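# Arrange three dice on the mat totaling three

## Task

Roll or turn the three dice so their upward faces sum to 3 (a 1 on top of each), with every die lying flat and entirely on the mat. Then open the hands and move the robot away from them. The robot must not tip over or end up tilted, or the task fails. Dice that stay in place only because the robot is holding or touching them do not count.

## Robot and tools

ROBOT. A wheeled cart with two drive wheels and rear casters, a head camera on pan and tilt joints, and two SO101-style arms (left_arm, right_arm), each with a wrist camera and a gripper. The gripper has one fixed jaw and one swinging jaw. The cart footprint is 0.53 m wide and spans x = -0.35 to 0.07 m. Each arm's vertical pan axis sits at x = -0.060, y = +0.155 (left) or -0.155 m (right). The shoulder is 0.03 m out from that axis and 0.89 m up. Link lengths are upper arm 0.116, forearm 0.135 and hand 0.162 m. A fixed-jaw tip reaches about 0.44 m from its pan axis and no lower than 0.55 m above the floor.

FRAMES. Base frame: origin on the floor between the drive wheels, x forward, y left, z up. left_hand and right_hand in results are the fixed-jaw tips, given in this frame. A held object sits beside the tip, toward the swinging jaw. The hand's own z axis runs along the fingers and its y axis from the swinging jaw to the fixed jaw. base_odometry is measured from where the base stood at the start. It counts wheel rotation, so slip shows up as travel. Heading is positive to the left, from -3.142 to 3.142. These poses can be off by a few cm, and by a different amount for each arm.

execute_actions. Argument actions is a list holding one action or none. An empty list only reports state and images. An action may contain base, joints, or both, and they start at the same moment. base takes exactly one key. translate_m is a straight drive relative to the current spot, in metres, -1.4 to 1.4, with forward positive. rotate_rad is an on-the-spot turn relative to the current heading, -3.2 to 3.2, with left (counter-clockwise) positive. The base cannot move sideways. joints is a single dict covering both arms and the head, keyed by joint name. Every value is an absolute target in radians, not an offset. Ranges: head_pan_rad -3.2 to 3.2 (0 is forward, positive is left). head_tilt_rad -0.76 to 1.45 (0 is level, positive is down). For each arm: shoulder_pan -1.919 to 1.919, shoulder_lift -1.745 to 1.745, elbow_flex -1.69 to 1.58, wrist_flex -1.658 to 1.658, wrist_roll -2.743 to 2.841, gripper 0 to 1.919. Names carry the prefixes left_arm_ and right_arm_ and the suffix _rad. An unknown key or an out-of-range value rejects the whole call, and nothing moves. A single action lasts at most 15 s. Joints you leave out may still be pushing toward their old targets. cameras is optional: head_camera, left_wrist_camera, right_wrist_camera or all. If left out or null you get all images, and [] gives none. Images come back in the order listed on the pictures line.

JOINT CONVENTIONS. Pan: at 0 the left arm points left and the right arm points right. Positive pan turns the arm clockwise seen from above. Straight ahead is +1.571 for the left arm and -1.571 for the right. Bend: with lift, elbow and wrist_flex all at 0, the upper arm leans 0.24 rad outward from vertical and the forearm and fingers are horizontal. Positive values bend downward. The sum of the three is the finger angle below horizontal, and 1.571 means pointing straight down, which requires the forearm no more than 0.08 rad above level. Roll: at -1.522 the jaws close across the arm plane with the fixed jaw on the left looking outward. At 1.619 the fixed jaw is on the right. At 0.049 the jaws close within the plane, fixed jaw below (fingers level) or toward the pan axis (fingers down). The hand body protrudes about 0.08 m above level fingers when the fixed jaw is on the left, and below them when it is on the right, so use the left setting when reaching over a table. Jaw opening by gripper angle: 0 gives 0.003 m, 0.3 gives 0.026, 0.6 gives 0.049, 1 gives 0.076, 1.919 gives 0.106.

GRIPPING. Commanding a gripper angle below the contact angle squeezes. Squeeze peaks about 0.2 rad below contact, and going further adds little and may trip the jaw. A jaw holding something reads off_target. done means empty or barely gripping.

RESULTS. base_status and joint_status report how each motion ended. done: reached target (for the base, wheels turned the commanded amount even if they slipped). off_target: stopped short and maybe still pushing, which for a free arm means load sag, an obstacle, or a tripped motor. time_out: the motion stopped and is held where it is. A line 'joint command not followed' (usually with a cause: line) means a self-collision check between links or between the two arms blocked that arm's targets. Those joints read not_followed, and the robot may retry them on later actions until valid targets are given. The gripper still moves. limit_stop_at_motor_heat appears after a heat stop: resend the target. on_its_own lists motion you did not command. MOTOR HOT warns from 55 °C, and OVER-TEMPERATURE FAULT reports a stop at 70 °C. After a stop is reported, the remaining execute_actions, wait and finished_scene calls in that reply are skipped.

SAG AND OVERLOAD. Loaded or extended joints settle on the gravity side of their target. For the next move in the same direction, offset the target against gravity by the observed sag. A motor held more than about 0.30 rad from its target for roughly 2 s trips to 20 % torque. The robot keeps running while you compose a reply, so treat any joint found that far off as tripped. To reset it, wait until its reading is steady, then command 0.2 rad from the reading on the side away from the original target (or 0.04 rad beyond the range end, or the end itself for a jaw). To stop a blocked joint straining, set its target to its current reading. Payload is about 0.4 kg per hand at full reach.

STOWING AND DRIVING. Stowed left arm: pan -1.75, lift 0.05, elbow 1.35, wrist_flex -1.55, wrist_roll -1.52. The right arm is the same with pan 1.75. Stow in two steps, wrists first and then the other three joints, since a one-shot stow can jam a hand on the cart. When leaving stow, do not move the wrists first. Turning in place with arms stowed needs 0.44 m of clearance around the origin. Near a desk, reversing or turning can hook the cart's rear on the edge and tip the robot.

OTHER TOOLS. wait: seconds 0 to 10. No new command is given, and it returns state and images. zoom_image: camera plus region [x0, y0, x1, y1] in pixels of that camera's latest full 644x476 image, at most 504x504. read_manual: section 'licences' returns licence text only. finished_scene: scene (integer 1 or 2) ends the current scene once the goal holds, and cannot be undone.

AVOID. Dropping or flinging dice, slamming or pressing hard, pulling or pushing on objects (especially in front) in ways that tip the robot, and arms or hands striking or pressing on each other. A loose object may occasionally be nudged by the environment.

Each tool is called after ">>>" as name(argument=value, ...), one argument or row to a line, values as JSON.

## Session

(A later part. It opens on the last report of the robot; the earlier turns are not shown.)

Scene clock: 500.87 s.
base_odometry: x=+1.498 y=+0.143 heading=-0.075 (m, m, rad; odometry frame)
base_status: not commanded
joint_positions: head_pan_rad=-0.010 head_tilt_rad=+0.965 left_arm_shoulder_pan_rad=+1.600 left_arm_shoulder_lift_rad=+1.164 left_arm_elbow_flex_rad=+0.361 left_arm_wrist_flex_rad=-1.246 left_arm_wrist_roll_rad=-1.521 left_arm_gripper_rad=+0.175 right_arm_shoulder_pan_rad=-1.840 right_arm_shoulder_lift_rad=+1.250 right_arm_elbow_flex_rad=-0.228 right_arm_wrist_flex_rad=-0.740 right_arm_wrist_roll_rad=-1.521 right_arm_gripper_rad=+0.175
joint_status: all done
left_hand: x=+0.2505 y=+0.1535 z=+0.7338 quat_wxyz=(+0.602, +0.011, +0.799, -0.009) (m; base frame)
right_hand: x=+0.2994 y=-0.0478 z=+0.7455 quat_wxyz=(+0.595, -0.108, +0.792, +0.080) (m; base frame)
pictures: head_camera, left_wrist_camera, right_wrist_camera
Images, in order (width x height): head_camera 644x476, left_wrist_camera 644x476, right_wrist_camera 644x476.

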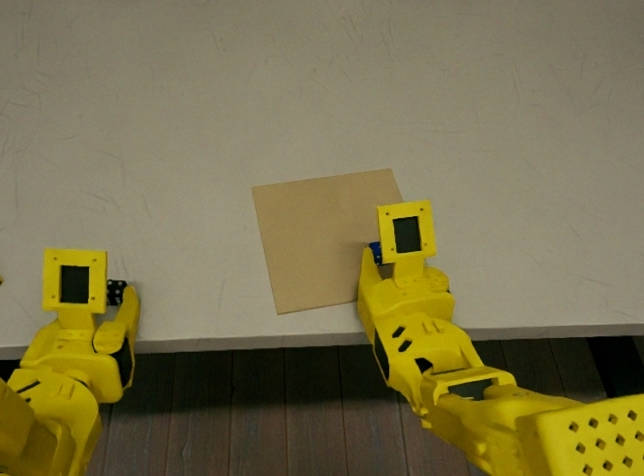

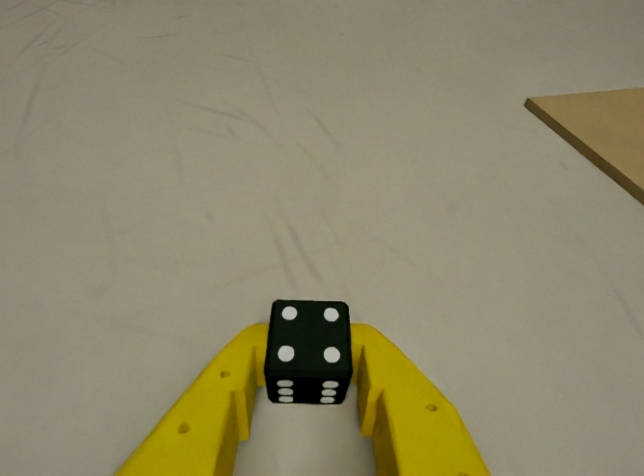

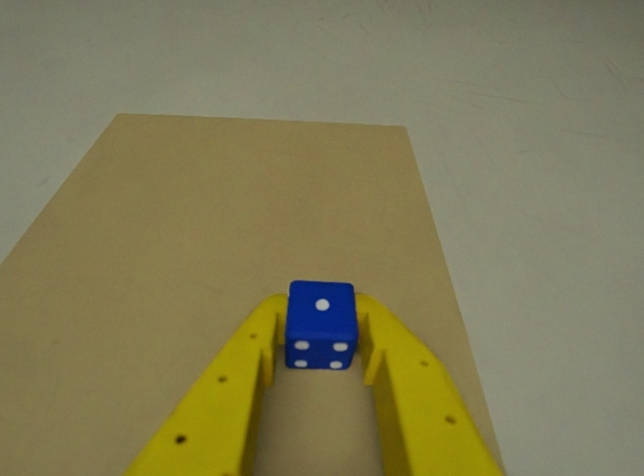

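>>> execute_actions(
  actions=[
    {"joints": {"left_arm_shoulder_lift_rad": 1.19, "left_arm_wrist_flex_rad": -1.29, "right_arm_shoulder_lift_rad": 1.165, "right_arm_wrist_flex_rad": -0.645}},
  ],
)

Scene clock: 513.80 s.
base_odometry: x=+1.498 y=+0.143 heading=-0.075 (m, m, rad; odometry frame)
base_status: not commanded
joint_positions: head_pan_rad=-0.010 head_tilt_rad=+0.965 left_arm_shoulder_pan_rad=+1.600 left_arm_shoulder_lift_rad=+1.189 left_arm_elbow_flex_rad=+0.361 left_arm_wrist_flex_rad=-1.286 left_arm_wrist_roll_rad=-1.521 left_arm_gripper_rad=+0.175 right_arm_shoulder_pan_rad=-1.840 right_arm_shoulder_lift_rad=+1.213 right_arm_elbow_flex_rad=-0.228 right_arm_wrist_flex_rad=-0.654 right_arm_wrist_roll_rad=-1.521 right_arm_gripper_rad=+0.175
joint_status: all done
left_hand: x=+0.2483 y=+0.1536 z=+0.7331 quat_wxyz=(+0.608, +0.011, +0.794, -0.009) (m; base frame)
right_hand: x=+0.3006 y=-0.0474 z=+0.7451 quat_wxyz=(+0.575, -0.110, +0.807, +0.078) (m; base frame)
pictures: head_camera, left_wrist_camera, right_wrist_camera
Images, in order (width x height): head_camera 644x476, left_wrist_camera 644x476, right_wrist_camera 644x476.

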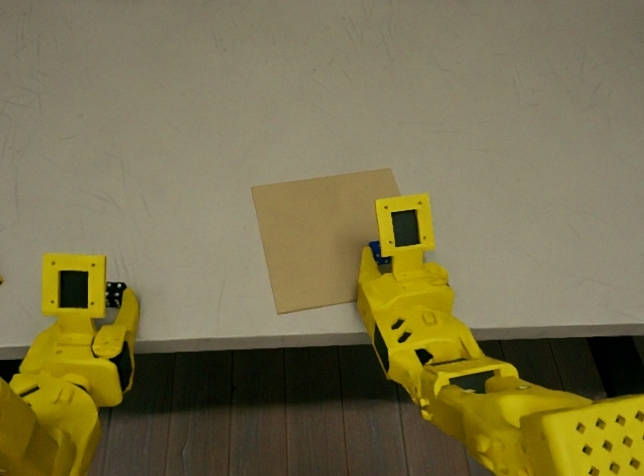

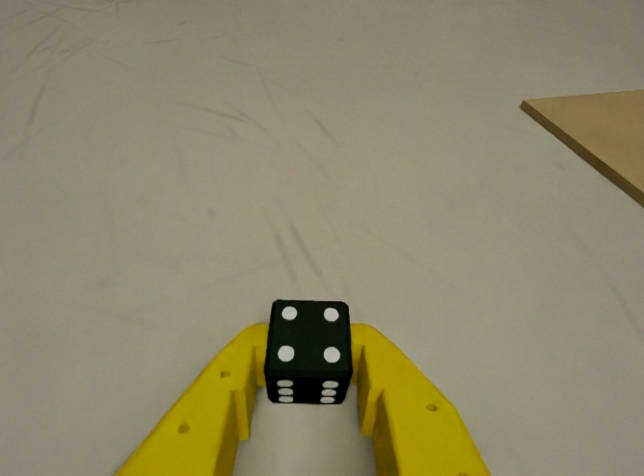

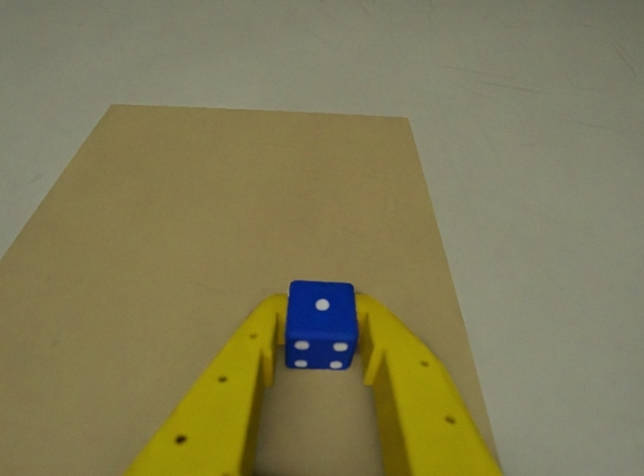

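>>> execute_actions(
  actions=[
    {"joints": {"left_arm_gripper_rad": 0.45, "right_arm_gripper_rad": 0.45}},
  ],
)

Scene clock: 521.83 s.
base_odometry: x=+1.498 y=+0.143 heading=-0.075 (m, m, rad; odometry frame)
base_status: not commanded
joint_positions: head_pan_rad=-0.010 head_tilt_rad=+0.965 left_arm_shoulder_pan_rad=+1.600 left_arm_shoulder_lift_rad=+1.200 left_arm_elbow_flex_rad=+0.361 left_arm_wrist_flex_rad=-1.286 left_arm_wrist_roll_rad=-1.521 left_arm_gripper_rad=+0.440 right_arm_shoulder_pan_rad=-1.840 right_arm_shoulder_lift_rad=+1.213 right_arm_elbow_flex_rad=-0.228 right_arm_wrist_flex_rad=-0.649 right_arm_wrist_roll_rad=-1.521 right_arm_gripper_rad=+0.443
joint_status: all done
left_hand: x=+0.2466 y=+0.1536 z=+0.7301 quat_wxyz=(+0.604, +0.011, +0.797, -0.009) (m; base frame)
right_hand: x=+0.3004 y=-0.0475 z=+0.7444 quat_wxyz=(+0.574, -0.110, +0.808, +0.077) (m; base frame)
pictures: head_camera, left_wrist_camera, right_wrist_camera
Images, in order (width x height): head_camera 644x476, left_wrist_camera 644x476, right_wrist_camera 644x476.

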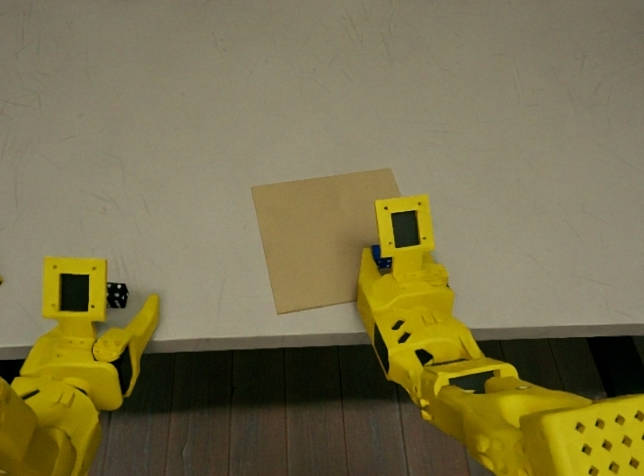

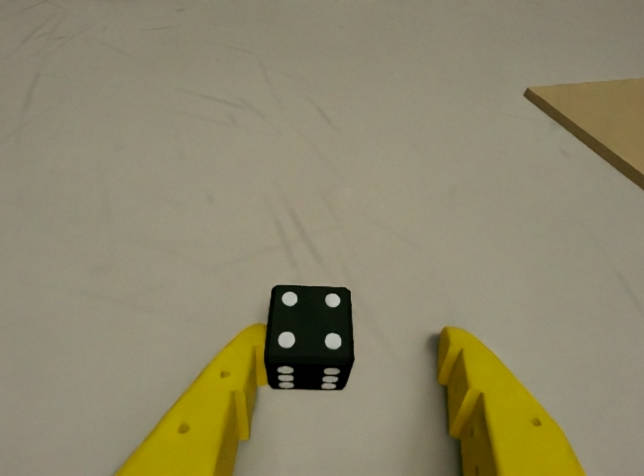

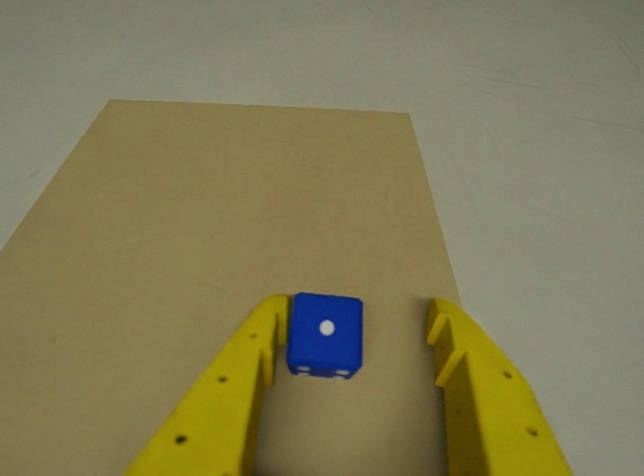

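>>> execute_actions(
  actions=[
    {"joints": {"left_arm_shoulder_pan_rad": 1.56, "left_arm_shoulder_lift_rad": 0.78, "left_arm_elbow_flex_rad": -0.62, "right_arm_shoulder_pan_rad": -1.87, "right_arm_shoulder_lift_rad": 0.5}},
  ],
  cameras=[],
)

>>> execute_actions(
  actions=[
    {"base": {"translate_m": 0.1}, "joints": {"head_tilt_rad": 1.15, "head_pan_rad": 0.3, "left_arm_shoulder_lift_rad": 0.845, "left_arm_wrist_flex_rad": 1.595, "right_arm_shoulder_pan_rad": -0.6, "right_arm_shoulder_lift_rad": -0.6, "right_arm_elbow_flex_rad": 0.6, "right_arm_wrist_flex_rad": 0.8}},
  ],
  cameras=["head_camera", "left_wrist_camera"],
)

Scene clock: 553.83 s.
base_odometry: x=+1.498 y=+0.143 heading=-0.075 (m, m, rad; odometry frame)
base_status: not commanded
joint_positions: head_pan_rad=-0.010 head_tilt_rad=+0.965 left_arm_shoulder_pan_rad=+1.570 left_arm_shoulder_lift_rad=+0.844 left_arm_elbow_flex_rad=-0.582 left_arm_wrist_flex_rad=-1.286 left_arm_wrist_roll_rad=-1.521 left_arm_gripper_rad=+0.441 right_arm_shoulder_pan_rad=-1.862 right_arm_shoulder_lift_rad=+0.563 right_arm_elbow_flex_rad=-0.226 right_arm_wrist_flex_rad=-0.648 right_arm_wrist_roll_rad=-1.521 right_arm_gripper_rad=+0.444
joint_status: all done
left_hand: x=+0.2884 y=+0.1631 z=+1.0551 quat_wxyz=(+0.963, +0.000, +0.270, +0.000) (m; base frame)
right_hand: x=+0.3172 y=-0.0340 z=+0.9835 quat_wxyz=(+0.800, -0.086, +0.583, +0.117) (m; base frame)
pictures: none
No camera images: the call's "cameras" was empty. Leave "cameras" out to get every camera's image.

Scene clock: 556.47 s.
base_odometry: x=+1.598 y=+0.135 heading=-0.075 (m, m, rad; odometry frame)
base_status: done
joint_positions: head_pan_rad=+0.290 head_tilt_rad=+1.145 left_arm_shoulder_pan_rad=+1.570 left_arm_shoulder_lift_rad=+0.870 left_arm_elbow_flex_rad=-0.590 left_arm_wrist_flex_rad=+1.587 left_arm_wrist_roll_rad=-1.521 left_arm_gripper_rad=+0.441 right_arm_shoulder_pan_rad=-0.610 right_arm_shoulder_lift_rad=-0.568 right_arm_elbow_flex_rad=+0.605 right_arm_wrist_flex_rad=+0.794 right_arm_wrist_roll_rad=-1.521 right_arm_gripper_rad=+0.444
joint_status: all done
left_hand: x=+0.1585 y=+0.1629 z=+0.7595 quat_wxyz=(-0.148, -0.001, +0.989, +0.000) (m; base frame)
right_hand: x=+0.0818 y=-0.3444 z=+0.8853 quat_wxyz=(+0.320, +0.430, +0.827, -0.167) (m; base frame)
pictures: head_camera, left_wrist_camera
Images, in order (width x height): head_camera 644x476, left_wrist_camera 644x476.

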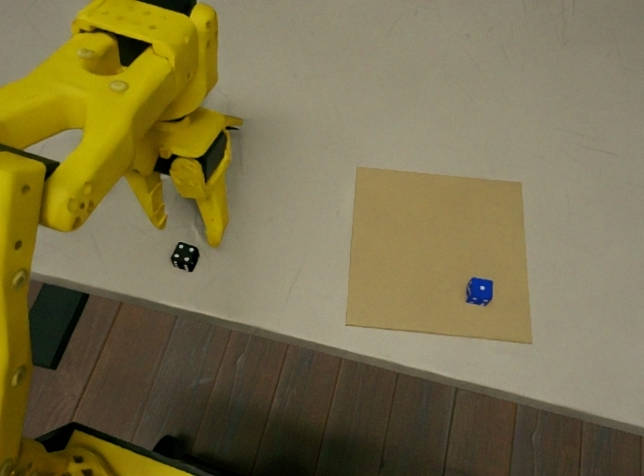

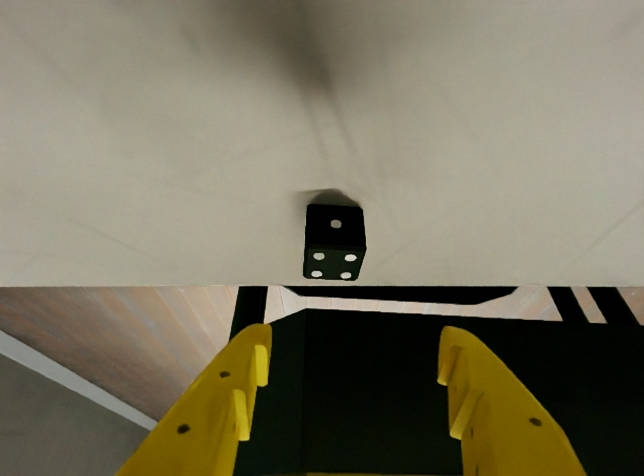

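>>> execute_actions(
  actions=[
    {"joints": {"left_arm_shoulder_lift_rad": 0.91, "left_arm_elbow_flex_rad": -0.441, "left_arm_wrist_flex_rad": 1.373, "left_arm_wrist_roll_rad": -1.57}},
  ],
  cameras=["head_camera", "left_wrist_camera"],
)

Scene clock: 574.80 s.
base_odometry: x=+1.598 y=+0.135 heading=-0.075 (m, m, rad; odometry frame)
base_status: not commanded
joint_positions: head_pan_rad=+0.290 head_tilt_rad=+1.145 left_arm_shoulder_pan_rad=+1.570 left_arm_shoulder_lift_rad=+0.927 left_arm_elbow_flex_rad=-0.440 left_arm_wrist_flex_rad=+1.377 left_arm_wrist_roll_rad=-1.561 left_arm_gripper_rad=+0.441 right_arm_shoulder_pan_rad=-0.610 right_arm_shoulder_lift_rad=-0.568 right_arm_elbow_flex_rad=+0.605 right_arm_wrist_flex_rad=+0.794 right_arm_wrist_roll_rad=-1.521 right_arm_gripper_rad=+0.444
joint_status: all done
left_hand: x=+0.1526 y=+0.1629 z=+0.7270 quat_wxyz=(-0.146, +0.019, +0.989, -0.003) (m; base frame)
right_hand: x=+0.0818 y=-0.3444 z=+0.8853 quat_wxyz=(+0.320, +0.430, +0.827, -0.167) (m; base frame)
pictures: head_camera, left_wrist_camera
Images, in order (width x height): head_camera 644x476, left_wrist_camera 644x476.

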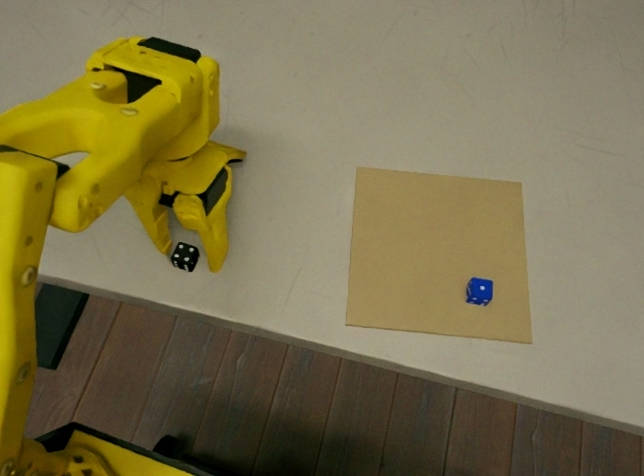

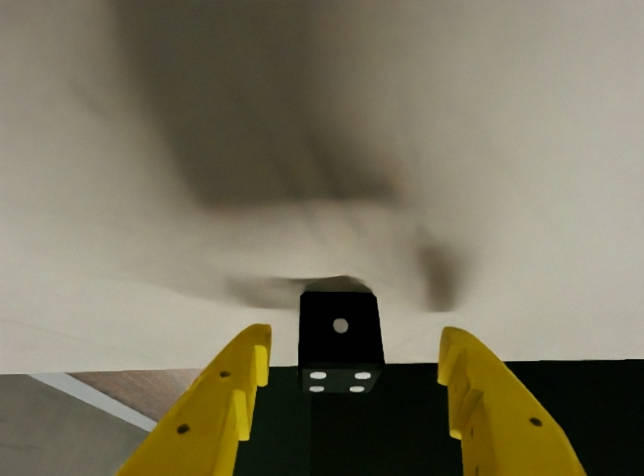

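>>> execute_actions(
  actions=[
    {"joints": {"left_arm_shoulder_lift_rad": 0.925, "left_arm_gripper_rad": 0.0}},
  ],
  cameras=["left_wrist_camera"],
)

Scene clock: 580.67 s.
base_odometry: x=+1.598 y=+0.135 heading=-0.075 (m, m, rad; odometry frame)
base_status: not commanded
joint_positions: head_pan_rad=+0.290 head_tilt_rad=+1.145 left_arm_shoulder_pan_rad=+1.570 left_arm_shoulder_lift_rad=+0.940 left_arm_elbow_flex_rad=-0.440 left_arm_wrist_flex_rad=+1.377 left_arm_wrist_roll_rad=-1.561 left_arm_gripper_rad=+0.175 right_arm_shoulder_pan_rad=-0.610 right_arm_shoulder_lift_rad=-0.568 right_arm_elbow_flex_rad=+0.605 right_arm_wrist_flex_rad=+0.794 right_arm_wrist_roll_rad=-1.521 right_arm_gripper_rad=+0.444
joint_status: left_arm_gripper_rad off_target (ended at +0.175, target +0.000); the others done
left_hand: x=+0.1502 y=+0.1629 z=+0.7245 quat_wxyz=(-0.153, +0.019, +0.988, -0.003) (m; base frame)
right_hand: x=+0.0818 y=-0.3444 z=+0.8853 quat_wxyz=(+0.320, +0.430, +0.827, -0.167) (m; base frame)
pictures: left_wrist_camera
Images, in order (width x height): left_wrist_camera 644x476.

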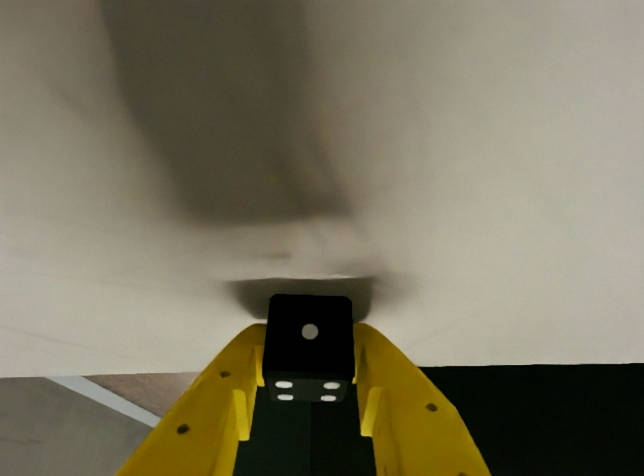

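>>> execute_actions(
  actions=[
    {"base": {"translate_m": -0.06}, "joints": {"left_arm_shoulder_lift_rad": 0.7, "left_arm_wrist_flex_rad": -0.895, "left_arm_wrist_roll_rad": -1.512, "left_arm_shoulder_pan_rad": 1.765, "head_tilt_rad": 1.0}},
  ],
  cameras=[],
)

>>> execute_actions(
  actions=[
    {"base": {"rotate_rad": -0.3}, "joints": {"left_arm_shoulder_lift_rad": 1.02, "left_arm_elbow_flex_rad": 0.143, "head_pan_rad": 0.45}},
  ],
  cameras=["head_camera", "left_wrist_camera"],
)

Scene clock: 615.40 s.
base_odometry: x=+1.538 y=+0.140 heading=-0.075 (m, m, rad; odometry frame)
base_status: done
joint_positions: head_pan_rad=+0.290 head_tilt_rad=+1.015 left_arm_shoulder_pan_rad=+1.755 left_arm_shoulder_lift_rad=+0.762 left_arm_elbow_flex_rad=-0.434 left_arm_wrist_flex_rad=-0.882 left_arm_wrist_roll_rad=-1.521 left_arm_gripper_rad=+0.175 right_arm_shoulder_pan_rad=-0.608 right_arm_shoulder_lift_rad=-0.569 right_arm_elbow_flex_rad=+0.605 right_arm_wrist_flex_rad=+0.794 right_arm_wrist_roll_rad=-1.521 right_arm_gripper_rad=+0.444
joint_status: all done
left_hand: x=+0.3291 y=+0.0902 z=+1.0016 quat_wxyz=(+0.870, +0.045, +0.485, -0.081) (m; base frame)
right_hand: x=+0.0815 y=-0.3446 z=+0.8856 quat_wxyz=(+0.321, +0.431, +0.827, -0.168) (m; base frame)
pictures: none
No camera images: the call's "cameras" was empty. Leave "cameras" out to get every camera's image.

Scene clock: 616.53 s.
base_odometry: x=+1.538 y=+0.140 heading=-0.374 (m, m, rad; odometry frame)
base_status: done
joint_positions: head_pan_rad=+0.440 head_tilt_rad=+1.015 left_arm_shoulder_pan_rad=+1.757 left_arm_shoulder_lift_rad=+1.042 left_arm_elbow_flex_rad=+0.143 left_arm_wrist_flex_rad=-0.884 left_arm_wrist_roll_rad=-1.521 left_arm_gripper_rad=+0.175 right_arm_shoulder_pan_rad=-0.607 right_arm_shoulder_lift_rad=-0.569 right_arm_elbow_flex_rad=+0.605 right_arm_wrist_flex_rad=+0.794 right_arm_wrist_roll_rad=-1.521 right_arm_gripper_rad=+0.444
joint_status: all done
left_hand: x=+0.2859 y=+0.0977 z=+0.7559 quat_wxyz=(+0.591, +0.074, +0.802, -0.055) (m; base frame)
right_hand: x=+0.0812 y=-0.3448 z=+0.8856 quat_wxyz=(+0.321, +0.431, +0.826, -0.168) (m; base frame)
pictures: head_camera, left_wrist_camera
Images, in order (width x height): head_camera 644x476, left_wrist_camera 644x476.

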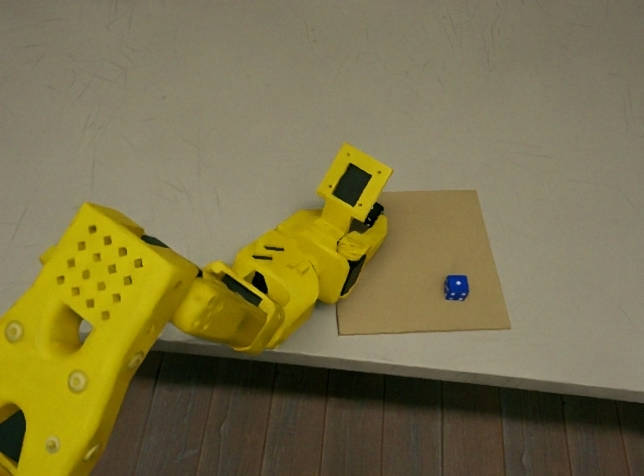

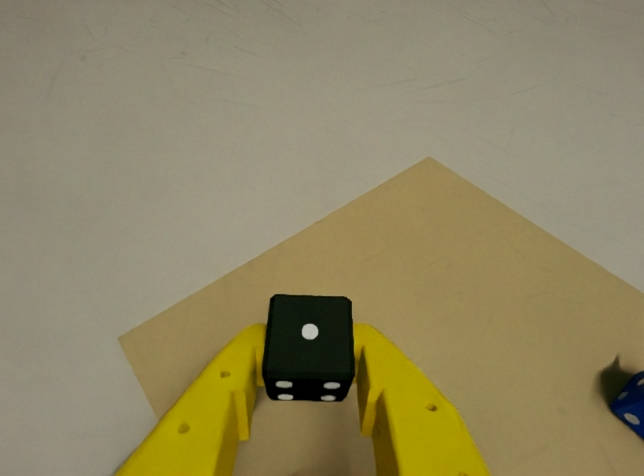

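>>> execute_actions(
  actions=[
    {"joints": {"left_arm_shoulder_lift_rad": 1.135, "left_arm_wrist_flex_rad": -1.003, "left_arm_shoulder_pan_rad": 1.8}},
  ],
  cameras=["head_camera", "left_wrist_camera"],
)

Scene clock: 622.73 s.
base_odometry: x=+1.538 y=+0.140 heading=-0.374 (m, m, rad; odometry frame)
base_status: not commanded
joint_positions: head_pan_rad=+0.440 head_tilt_rad=+1.015 left_arm_shoulder_pan_rad=+1.791 left_arm_shoulder_lift_rad=+1.150 left_arm_elbow_flex_rad=+0.143 left_arm_wrist_flex_rad=-0.988 left_arm_wrist_roll_rad=-1.521 left_arm_gripper_rad=+0.175 right_arm_shoulder_pan_rad=-0.607 right_arm_shoulder_lift_rad=-0.569 right_arm_elbow_flex_rad=+0.605 right_arm_wrist_flex_rad=+0.794 right_arm_wrist_roll_rad=-1.521 right_arm_gripper_rad=+0.444
joint_status: all done
left_hand: x=+0.2730 y=+0.0885 z=+0.7375 quat_wxyz=(+0.588, +0.088, +0.802, -0.065) (m; base frame)
right_hand: x=+0.0812 y=-0.3448 z=+0.8856 quat_wxyz=(+0.321, +0.431, +0.826, -0.168) (m; base frame)
pictures: head_camera, left_wrist_camera
Images, in order (width x height): head_camera 644x476, left_wrist_camera 644x476.

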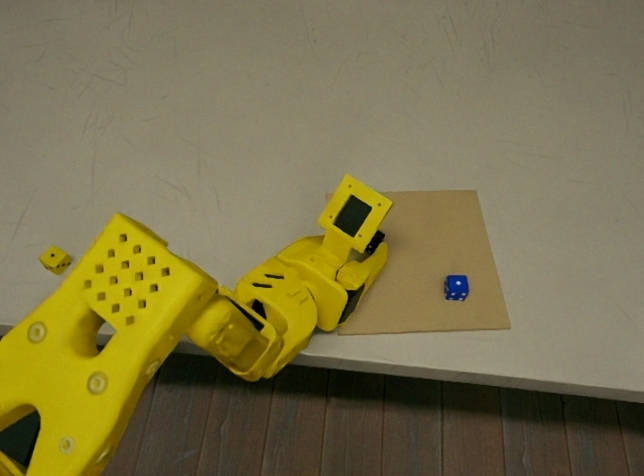

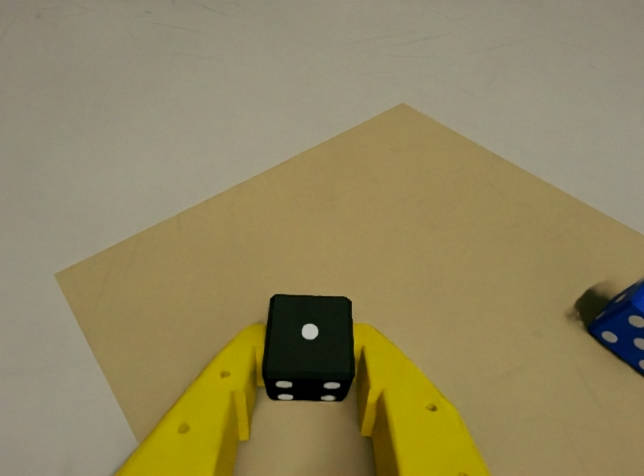

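>>> execute_actions(
  actions=[
    {"joints": {"left_arm_shoulder_lift_rad": 1.162, "left_arm_wrist_flex_rad": -1.025}},
  ],
  cameras=[],
)

Scene clock: 628.67 s.
base_odometry: x=+1.538 y=+0.140 heading=-0.374 (m, m, rad; odometry frame)
base_status: not commanded
joint_positions: head_pan_rad=+0.440 head_tilt_rad=+1.015 left_arm_shoulder_pan_rad=+1.791 left_arm_shoulder_lift_rad=+1.173 left_arm_elbow_flex_rad=+0.143 left_arm_wrist_flex_rad=-1.013 left_arm_wrist_roll_rad=-1.521 left_arm_gripper_rad=+0.175 right_arm_shoulder_pan_rad=-0.607 right_arm_shoulder_lift_rad=-0.569 right_arm_elbow_flex_rad=+0.605 right_arm_wrist_flex_rad=+0.794 right_arm_wrist_roll_rad=-1.521 right_arm_gripper_rad=+0.444
joint_status: all done
left_hand: x=+0.2707 y=+0.0890 z=+0.7342 quat_wxyz=(+0.588, +0.088, +0.801, -0.065) (m; base frame)
right_hand: x=+0.0812 y=-0.3448 z=+0.8856 quat_wxyz=(+0.321, +0.431, +0.826, -0.168) (m; base frame)
pictures: none
No camera images: the call's "cameras" was empty. Leave "cameras" out to get every camera's image.

The readings show light contact, so I'll release now.

>>> execute_actions(
  actions=[
    {"joints": {"left_arm_gripper_rad": 0.45}},
  ],
  cameras=["head_camera", "left_wrist_camera"],
)

Scene clock: 631.90 s.
base_odometry: x=+1.538 y=+0.140 heading=-0.374 (m, m, rad; odometry frame)
base_status: not commanded
joint_positions: head_pan_rad=+0.440 head_tilt_rad=+1.015 left_arm_shoulder_pan_rad=+1.791 left_arm_shoulder_lift_rad=+1.175 left_arm_elbow_flex_rad=+0.143 left_arm_wrist_flex_rad=-1.013 left_arm_wrist_roll_rad=-1.521 left_arm_gripper_rad=+0.440 right_arm_shoulder_pan_rad=-0.607 right_arm_shoulder_lift_rad=-0.569 right_arm_elbow_flex_rad=+0.605 right_arm_wrist_flex_rad=+0.794 right_arm_wrist_roll_rad=-1.521 right_arm_gripper_rad=+0.444
joint_status: all done
left_hand: x=+0.2704 y=+0.0891 z=+0.7337 quat_wxyz=(+0.588, +0.088, +0.802, -0.065) (m; base frame)
right_hand: x=+0.0812 y=-0.3448 z=+0.8856 quat_wxyz=(+0.321, +0.431, +0.826, -0.168) (m; base frame)
pictures: head_camera, left_wrist_camera
Images, in order (width x height): head_camera 644x476, left_wrist_camera 644x476.

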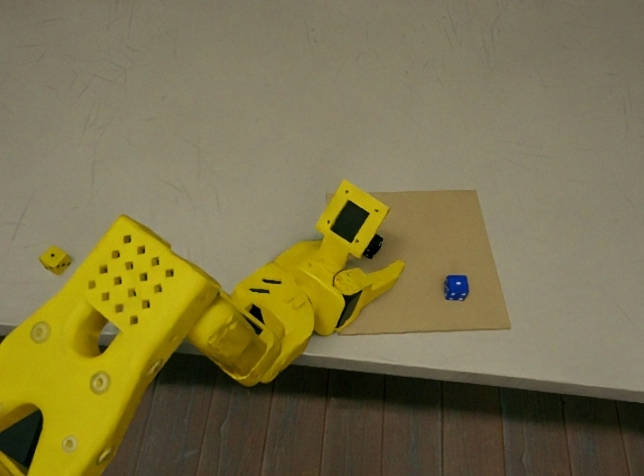

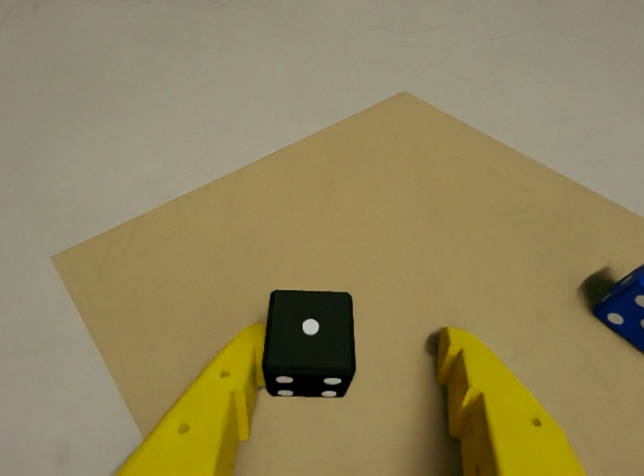

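>>> execute_actions(
  actions=[
    {"joints": {"left_arm_shoulder_pan_rad": 1.76, "left_arm_shoulder_lift_rad": 0.46, "left_arm_elbow_flex_rad": -0.125}},
  ],
  cameras=[],
)

>>> execute_actions(
  actions=[
    {"joints": {"left_arm_shoulder_pan_rad": 0.9, "left_arm_shoulder_lift_rad": 0.505, "left_arm_wrist_flex_rad": 1.07, "head_pan_rad": 0.7}},
  ],
  cameras=["head_camera", "left_wrist_camera"],
)

Scene clock: 668.73 s.
base_odometry: x=+1.538 y=+0.140 heading=-0.374 (m, m, rad; odometry frame)
base_status: not commanded
joint_positions: head_pan_rad=+0.440 head_tilt_rad=+1.015 left_arm_shoulder_pan_rad=+1.769 left_arm_shoulder_lift_rad=+0.522 left_arm_elbow_flex_rad=-0.089 left_arm_wrist_flex_rad=-1.013 left_arm_wrist_roll_rad=-1.521 left_arm_gripper_rad=+0.441 right_arm_shoulder_pan_rad=-0.607 right_arm_shoulder_lift_rad=-0.569 right_arm_elbow_flex_rad=+0.605 right_arm_wrist_flex_rad=+0.794 right_arm_wrist_roll_rad=-1.521 right_arm_gripper_rad=+0.444
joint_status: all done
left_hand: x=+0.3041 y=+0.0897 z=+1.0135 quat_wxyz=(+0.875, +0.047, +0.473, -0.088) (m; base frame)
right_hand: x=+0.0812 y=-0.3448 z=+0.8856 quat_wxyz=(+0.321, +0.431, +0.826, -0.168) (m; base frame)
pictures: none
No camera images: the call's "cameras" was empty. Leave "cameras" out to get every camera's image.

Scene clock: 670.87 s.
base_odometry: x=+1.538 y=+0.140 heading=-0.374 (m, m, rad; odometry frame)
base_status: not commanded
joint_positions: head_pan_rad=+0.690 head_tilt_rad=+1.015 left_arm_shoulder_pan_rad=+0.910 left_arm_shoulder_lift_rad=+0.525 left_arm_elbow_flex_rad=-0.092 left_arm_wrist_flex_rad=+1.064 left_arm_wrist_roll_rad=-1.521 left_arm_gripper_rad=+0.441 right_arm_shoulder_pan_rad=-0.607 right_arm_shoulder_lift_rad=-0.569 right_arm_elbow_flex_rad=+0.605 right_arm_wrist_flex_rad=+0.794 right_arm_wrist_roll_rad=-1.521 right_arm_gripper_rad=+0.444
joint_status: all done
left_hand: x=+0.1304 y=+0.3128 z=+0.7654 quat_wxyz=(+0.035, -0.325, +0.945, +0.012) (m; base frame)
right_hand: x=+0.0812 y=-0.3448 z=+0.8856 quat_wxyz=(+0.321, +0.431, +0.826, -0.168) (m; base frame)
pictures: head_camera, left_wrist_camera
Images, in order (width x height): head_camera 644x476, left_wrist_camera 644x476.

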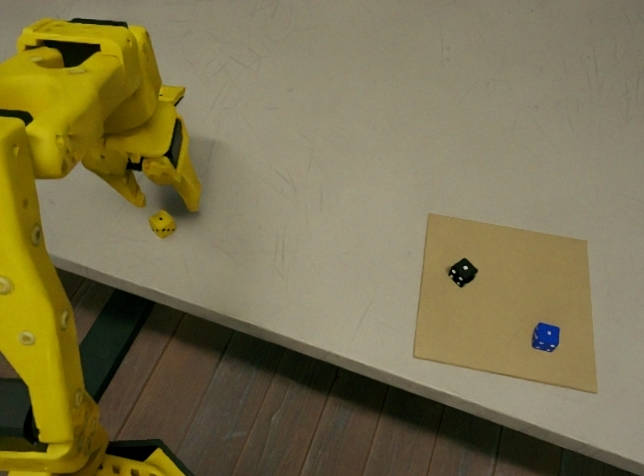

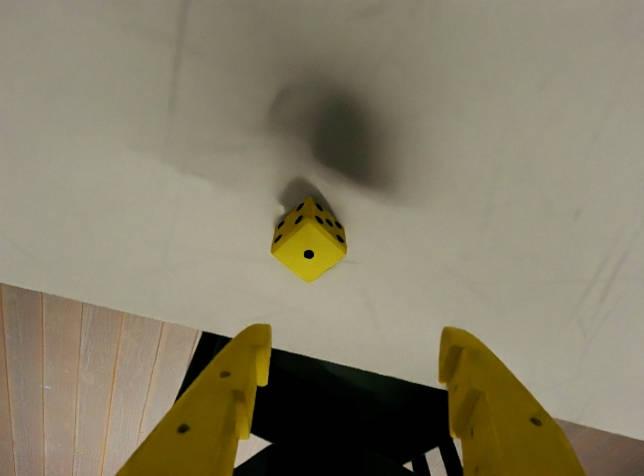

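>>> execute_actions(
  actions=[
    {"joints": {"left_arm_shoulder_pan_rad": 0.882, "left_arm_shoulder_lift_rad": 0.598, "left_arm_wrist_flex_rad": 1.012, "left_arm_wrist_roll_rad": -0.726}},
  ],
  cameras=["head_camera", "left_wrist_camera"],
)

Scene clock: 685.37 s.
base_odometry: x=+1.538 y=+0.140 heading=-0.374 (m, m, rad; odometry frame)
base_status: not commanded
joint_positions: head_pan_rad=+0.690 head_tilt_rad=+1.015 left_arm_shoulder_pan_rad=+0.892 left_arm_shoulder_lift_rad=+0.612 left_arm_elbow_flex_rad=-0.093 left_arm_wrist_flex_rad=+1.018 left_arm_wrist_roll_rad=-0.734 left_arm_gripper_rad=+0.441 right_arm_shoulder_pan_rad=-0.607 right_arm_shoulder_lift_rad=-0.569 right_arm_elbow_flex_rad=+0.605 right_arm_wrist_flex_rad=+0.794 right_arm_wrist_roll_rad=-1.521 right_arm_gripper_rad=+0.444
joint_status: all done
left_hand: x=+0.1214 y=+0.3081 z=+0.7470 quat_wxyz=(+0.017, -0.669, +0.743, -0.001) (m; base frame)
right_hand: x=+0.0812 y=-0.3448 z=+0.8856 quat_wxyz=(+0.321, +0.431, +0.826, -0.168) (m; base frame)
pictures: head_camera, left_wrist_camera
Images, in order (width x height): head_camera 644x476, left_wrist_camera 644x476.

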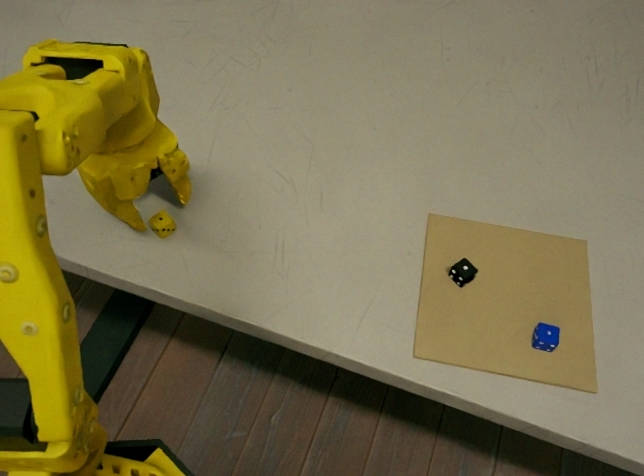

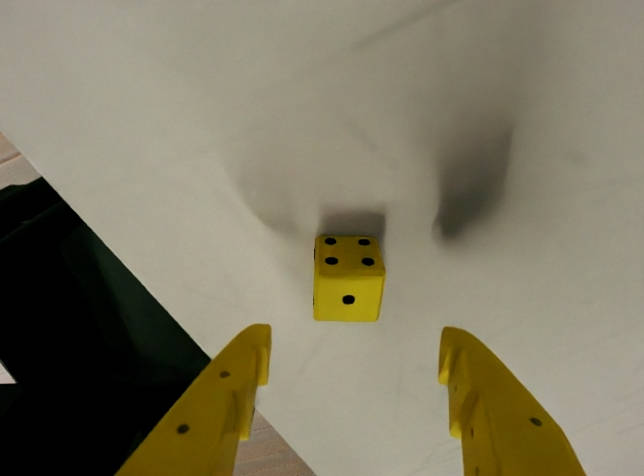

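>>> execute_actions(
  actions=[
    {"joints": {"left_arm_shoulder_lift_rad": 0.697, "left_arm_wrist_flex_rad": 0.9}},
  ],
  cameras=["left_wrist_camera"],
)

>>> execute_actions(
  actions=[
    {"joints": {"left_arm_gripper_rad": 0.0}},
  ],
  cameras=["left_wrist_camera"],
)

Scene clock: 698.30 s.
base_odometry: x=+1.538 y=+0.140 heading=-0.374 (m, m, rad; odometry frame)
base_status: not commanded
joint_positions: head_pan_rad=+0.690 head_tilt_rad=+1.015 left_arm_shoulder_pan_rad=+0.892 left_arm_shoulder_lift_rad=+0.710 left_arm_elbow_flex_rad=-0.095 left_arm_wrist_flex_rad=+0.906 left_arm_wrist_roll_rad=-0.734 left_arm_gripper_rad=+0.441 right_arm_shoulder_pan_rad=-0.607 right_arm_shoulder_lift_rad=-0.569 right_arm_elbow_flex_rad=+0.605 right_arm_wrist_flex_rad=+0.794 right_arm_wrist_roll_rad=-1.521 right_arm_gripper_rad=+0.444
joint_status: all done
left_hand: x=+0.1237 y=+0.3100 z=+0.7268 quat_wxyz=(+0.024, -0.669, +0.743, -0.001) (m; base frame)
right_hand: x=+0.0812 y=-0.3448 z=+0.8856 quat_wxyz=(+0.321, +0.431, +0.826, -0.168) (m; base frame)
pictures: left_wrist_camera
Images, in order (width x height): left_wrist_camera 644x476.

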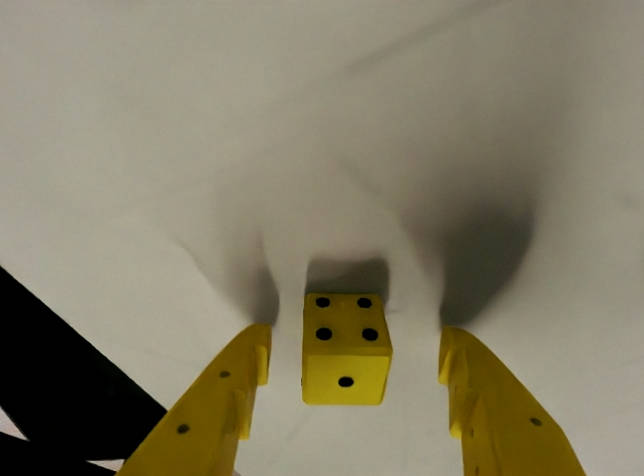

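Scene clock: 699.07 s.
base_odometry: x=+1.538 y=+0.140 heading=-0.374 (m, m, rad; odometry frame)
base_status: not commanded
joint_positions: head_pan_rad=+0.690 head_tilt_rad=+1.015 left_arm_shoulder_pan_rad=+0.892 left_arm_shoulder_lift_rad=+0.710 left_arm_elbow_flex_rad=-0.095 left_arm_wrist_flex_rad=+0.906 left_arm_wrist_roll_rad=-0.734 left_arm_gripper_rad=+0.175 right_arm_shoulder_pan_rad=-0.607 right_arm_shoulder_lift_rad=-0.569 right_arm_elbow_flex_rad=+0.605 right_arm_wrist_flex_rad=+0.794 right_arm_wrist_roll_rad=-1.521 right_arm_gripper_rad=+0.444
joint_status: left_arm_gripper_rad off_target (ended at +0.175, target +0.000)
left_hand: x=+0.1237 y=+0.3100 z=+0.7268 quat_wxyz=(+0.024, -0.669, +0.743, -0.001) (m; base frame)
right_hand: x=+0.0812 y=-0.3448 z=+0.8856 quat_wxyz=(+0.321, +0.431, +0.826, -0.168) (m; base frame)
pictures: left_wrist_camera
Images, in order (width x height): left_wrist_camera 644x476.

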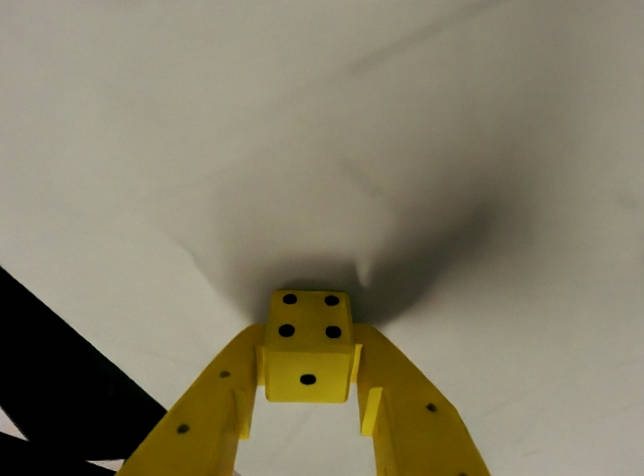

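>>> execute_actions(
  actions=[
    {"base": {"translate_m": 0.015}, "joints": {"left_arm_shoulder_pan_rad": 1.88, "left_arm_elbow_flex_rad": -0.803, "left_arm_wrist_flex_rad": 1.272, "head_pan_rad": 0.3}},
  ],
  cameras=[],
)

>>> execute_actions(
  actions=[
    {"joints": {"left_arm_shoulder_lift_rad": 0.943}},
  ],
  cameras=["head_camera", "left_wrist_camera"],
)

Scene clock: 717.93 s.
base_odometry: x=+1.552 y=+0.134 heading=-0.374 (m, m, rad; odometry frame)
base_status: done
joint_positions: head_pan_rad=+0.310 head_tilt_rad=+1.015 left_arm_shoulder_pan_rad=+1.870 left_arm_shoulder_lift_rad=+0.716 left_arm_elbow_flex_rad=-0.765 left_arm_wrist_flex_rad=+1.268 left_arm_wrist_roll_rad=-0.733 left_arm_gripper_rad=+0.175 right_arm_shoulder_pan_rad=-0.607 right_arm_shoulder_lift_rad=-0.569 right_arm_elbow_flex_rad=+0.605 right_arm_wrist_flex_rad=+0.794 right_arm_wrist_roll_rad=-1.521 right_arm_gripper_rad=+0.444
joint_status: all done
left_hand: x=+0.2375 y=+0.0686 z=+0.8195 quat_wxyz=(+0.149, -0.239, +0.955, -0.090) (m; base frame)
right_hand: x=+0.0812 y=-0.3448 z=+0.8856 quat_wxyz=(+0.321, +0.431, +0.826, -0.168) (m; base frame)
pictures: none
No camera images: the call's "cameras" was empty. Leave "cameras" out to get every camera's image.

Scene clock: 718.77 s.
base_odometry: x=+1.552 y=+0.134 heading=-0.374 (m, m, rad; odometry frame)
base_status: not commanded
joint_positions: head_pan_rad=+0.310 head_tilt_rad=+1.015 left_arm_shoulder_pan_rad=+1.870 left_arm_shoulder_lift_rad=+0.963 left_arm_elbow_flex_rad=-0.767 left_arm_wrist_flex_rad=+1.268 left_arm_wrist_roll_rad=-0.733 left_arm_gripper_rad=+0.175 right_arm_shoulder_pan_rad=-0.607 right_arm_shoulder_lift_rad=-0.569 right_arm_elbow_flex_rad=+0.605 right_arm_wrist_flex_rad=+0.794 right_arm_wrist_roll_rad=-1.521 right_arm_gripper_rad=+0.444
joint_status: all done
left_hand: x=+0.2122 y=+0.0764 z=+0.7537 quat_wxyz=(+0.045, -0.242, +0.969, -0.027) (m; base frame)
right_hand: x=+0.0812 y=-0.3448 z=+0.8856 quat_wxyz=(+0.321, +0.431, +0.826, -0.168) (m; base frame)
pictures: head_camera, left_wrist_camera
Images, in order (width x height): head_camera 644x476, left_wrist_camera 644x476.

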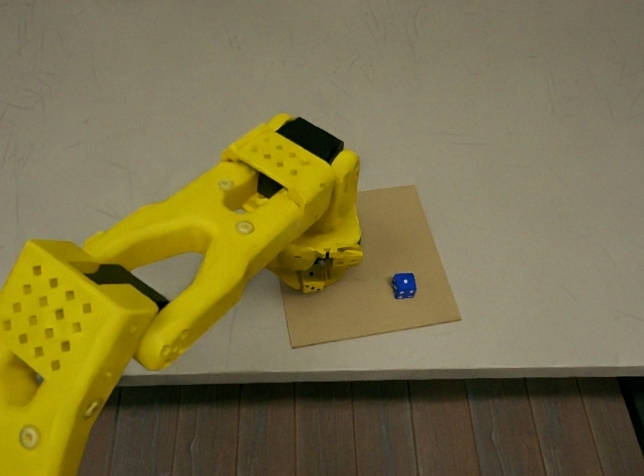

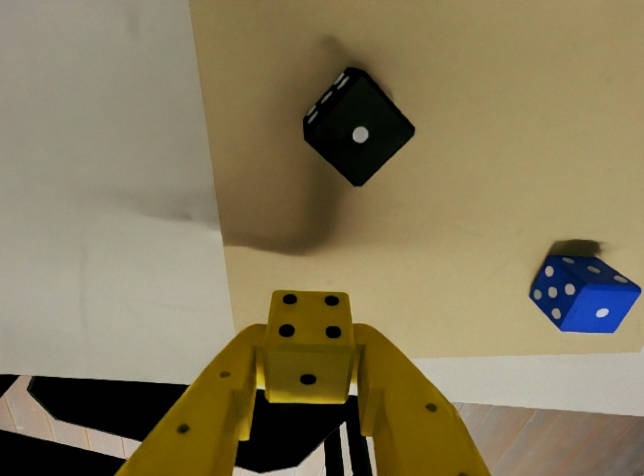

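>>> execute_actions(
  actions=[
    {"joints": {"left_arm_shoulder_pan_rad": 1.919, "left_arm_shoulder_lift_rad": 1.033, "left_arm_wrist_flex_rad": 1.195}},
  ],
  cameras=["head_camera", "left_wrist_camera"],
)

Scene clock: 727.63 s.
base_odometry: x=+1.552 y=+0.134 heading=-0.374 (m, m, rad; odometry frame)
base_status: not commanded
joint_positions: head_pan_rad=+0.310 head_tilt_rad=+1.015 left_arm_shoulder_pan_rad=+1.909 left_arm_shoulder_lift_rad=+1.054 left_arm_elbow_flex_rad=-0.770 left_arm_wrist_flex_rad=+1.202 left_arm_wrist_roll_rad=-0.733 left_arm_gripper_rad=+0.175 right_arm_shoulder_pan_rad=-0.607 right_arm_shoulder_lift_rad=-0.569 right_arm_elbow_flex_rad=+0.605 right_arm_wrist_flex_rad=+0.794 right_arm_wrist_roll_rad=-1.521 right_arm_gripper_rad=+0.444
joint_status: all done
left_hand: x=+0.2066 y=+0.0668 z=+0.7320 quat_wxyz=(+0.036, -0.224, +0.974, -0.022) (m; base frame)
right_hand: x=+0.0812 y=-0.3448 z=+0.8856 quat_wxyz=(+0.321, +0.431, +0.826, -0.168) (m; base frame)
pictures: head_camera, left_wrist_camera
Images, in order (width x height): head_camera 644x476, left_wrist_camera 644x476.

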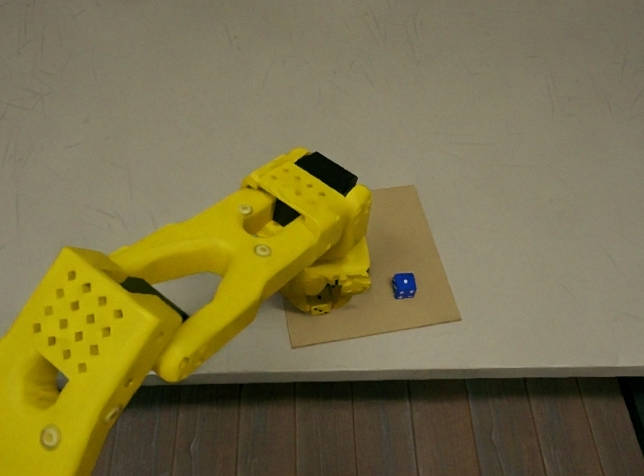

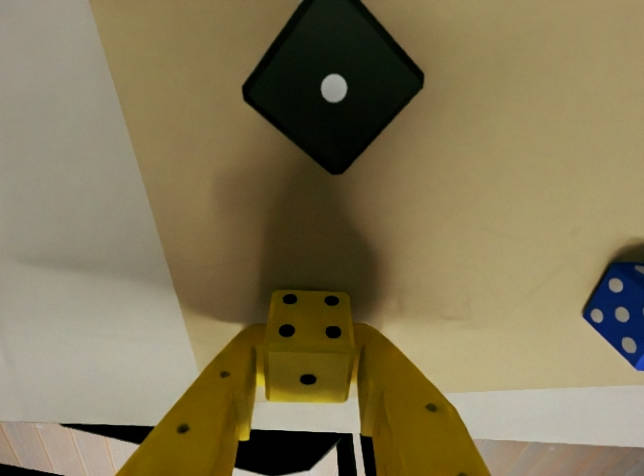

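>>> execute_actions(
  actions=[
    {"joints": {"left_arm_shoulder_lift_rad": 1.052}},
  ],
  cameras=["left_wrist_camera"],
)

Scene clock: 731.00 s.
base_odometry: x=+1.552 y=+0.134 heading=-0.374 (m, m, rad; odometry frame)
base_status: not commanded
joint_positions: head_pan_rad=+0.310 head_tilt_rad=+1.015 left_arm_shoulder_pan_rad=+1.909 left_arm_shoulder_lift_rad=+1.063 left_arm_elbow_flex_rad=-0.773 left_arm_wrist_flex_rad=+1.202 left_arm_wrist_roll_rad=-0.733 left_arm_gripper_rad=+0.175 right_arm_shoulder_pan_rad=-0.607 right_arm_shoulder_lift_rad=-0.569 right_arm_elbow_flex_rad=+0.605 right_arm_wrist_flex_rad=+0.794 right_arm_wrist_roll_rad=-1.521 right_arm_gripper_rad=+0.444
joint_status: all done
left_hand: x=+0.2058 y=+0.0671 z=+0.7301 quat_wxyz=(+0.033, -0.224, +0.974, -0.021) (m; base frame)
right_hand: x=+0.0812 y=-0.3448 z=+0.8856 quat_wxyz=(+0.321, +0.431, +0.826, -0.168) (m; base frame)
pictures: left_wrist_camera
Images, in order (width x height): left_wrist_camera 644x476.

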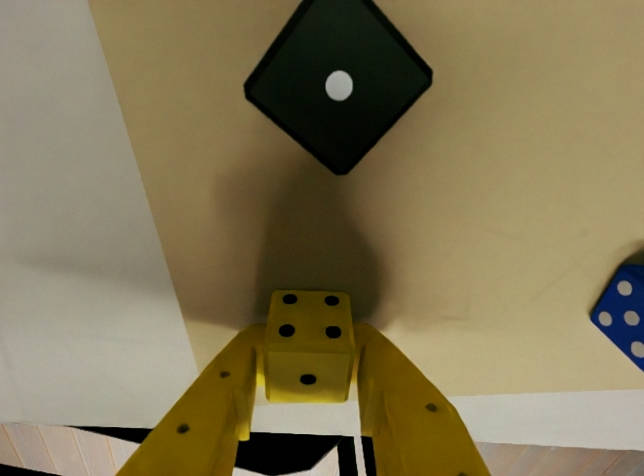

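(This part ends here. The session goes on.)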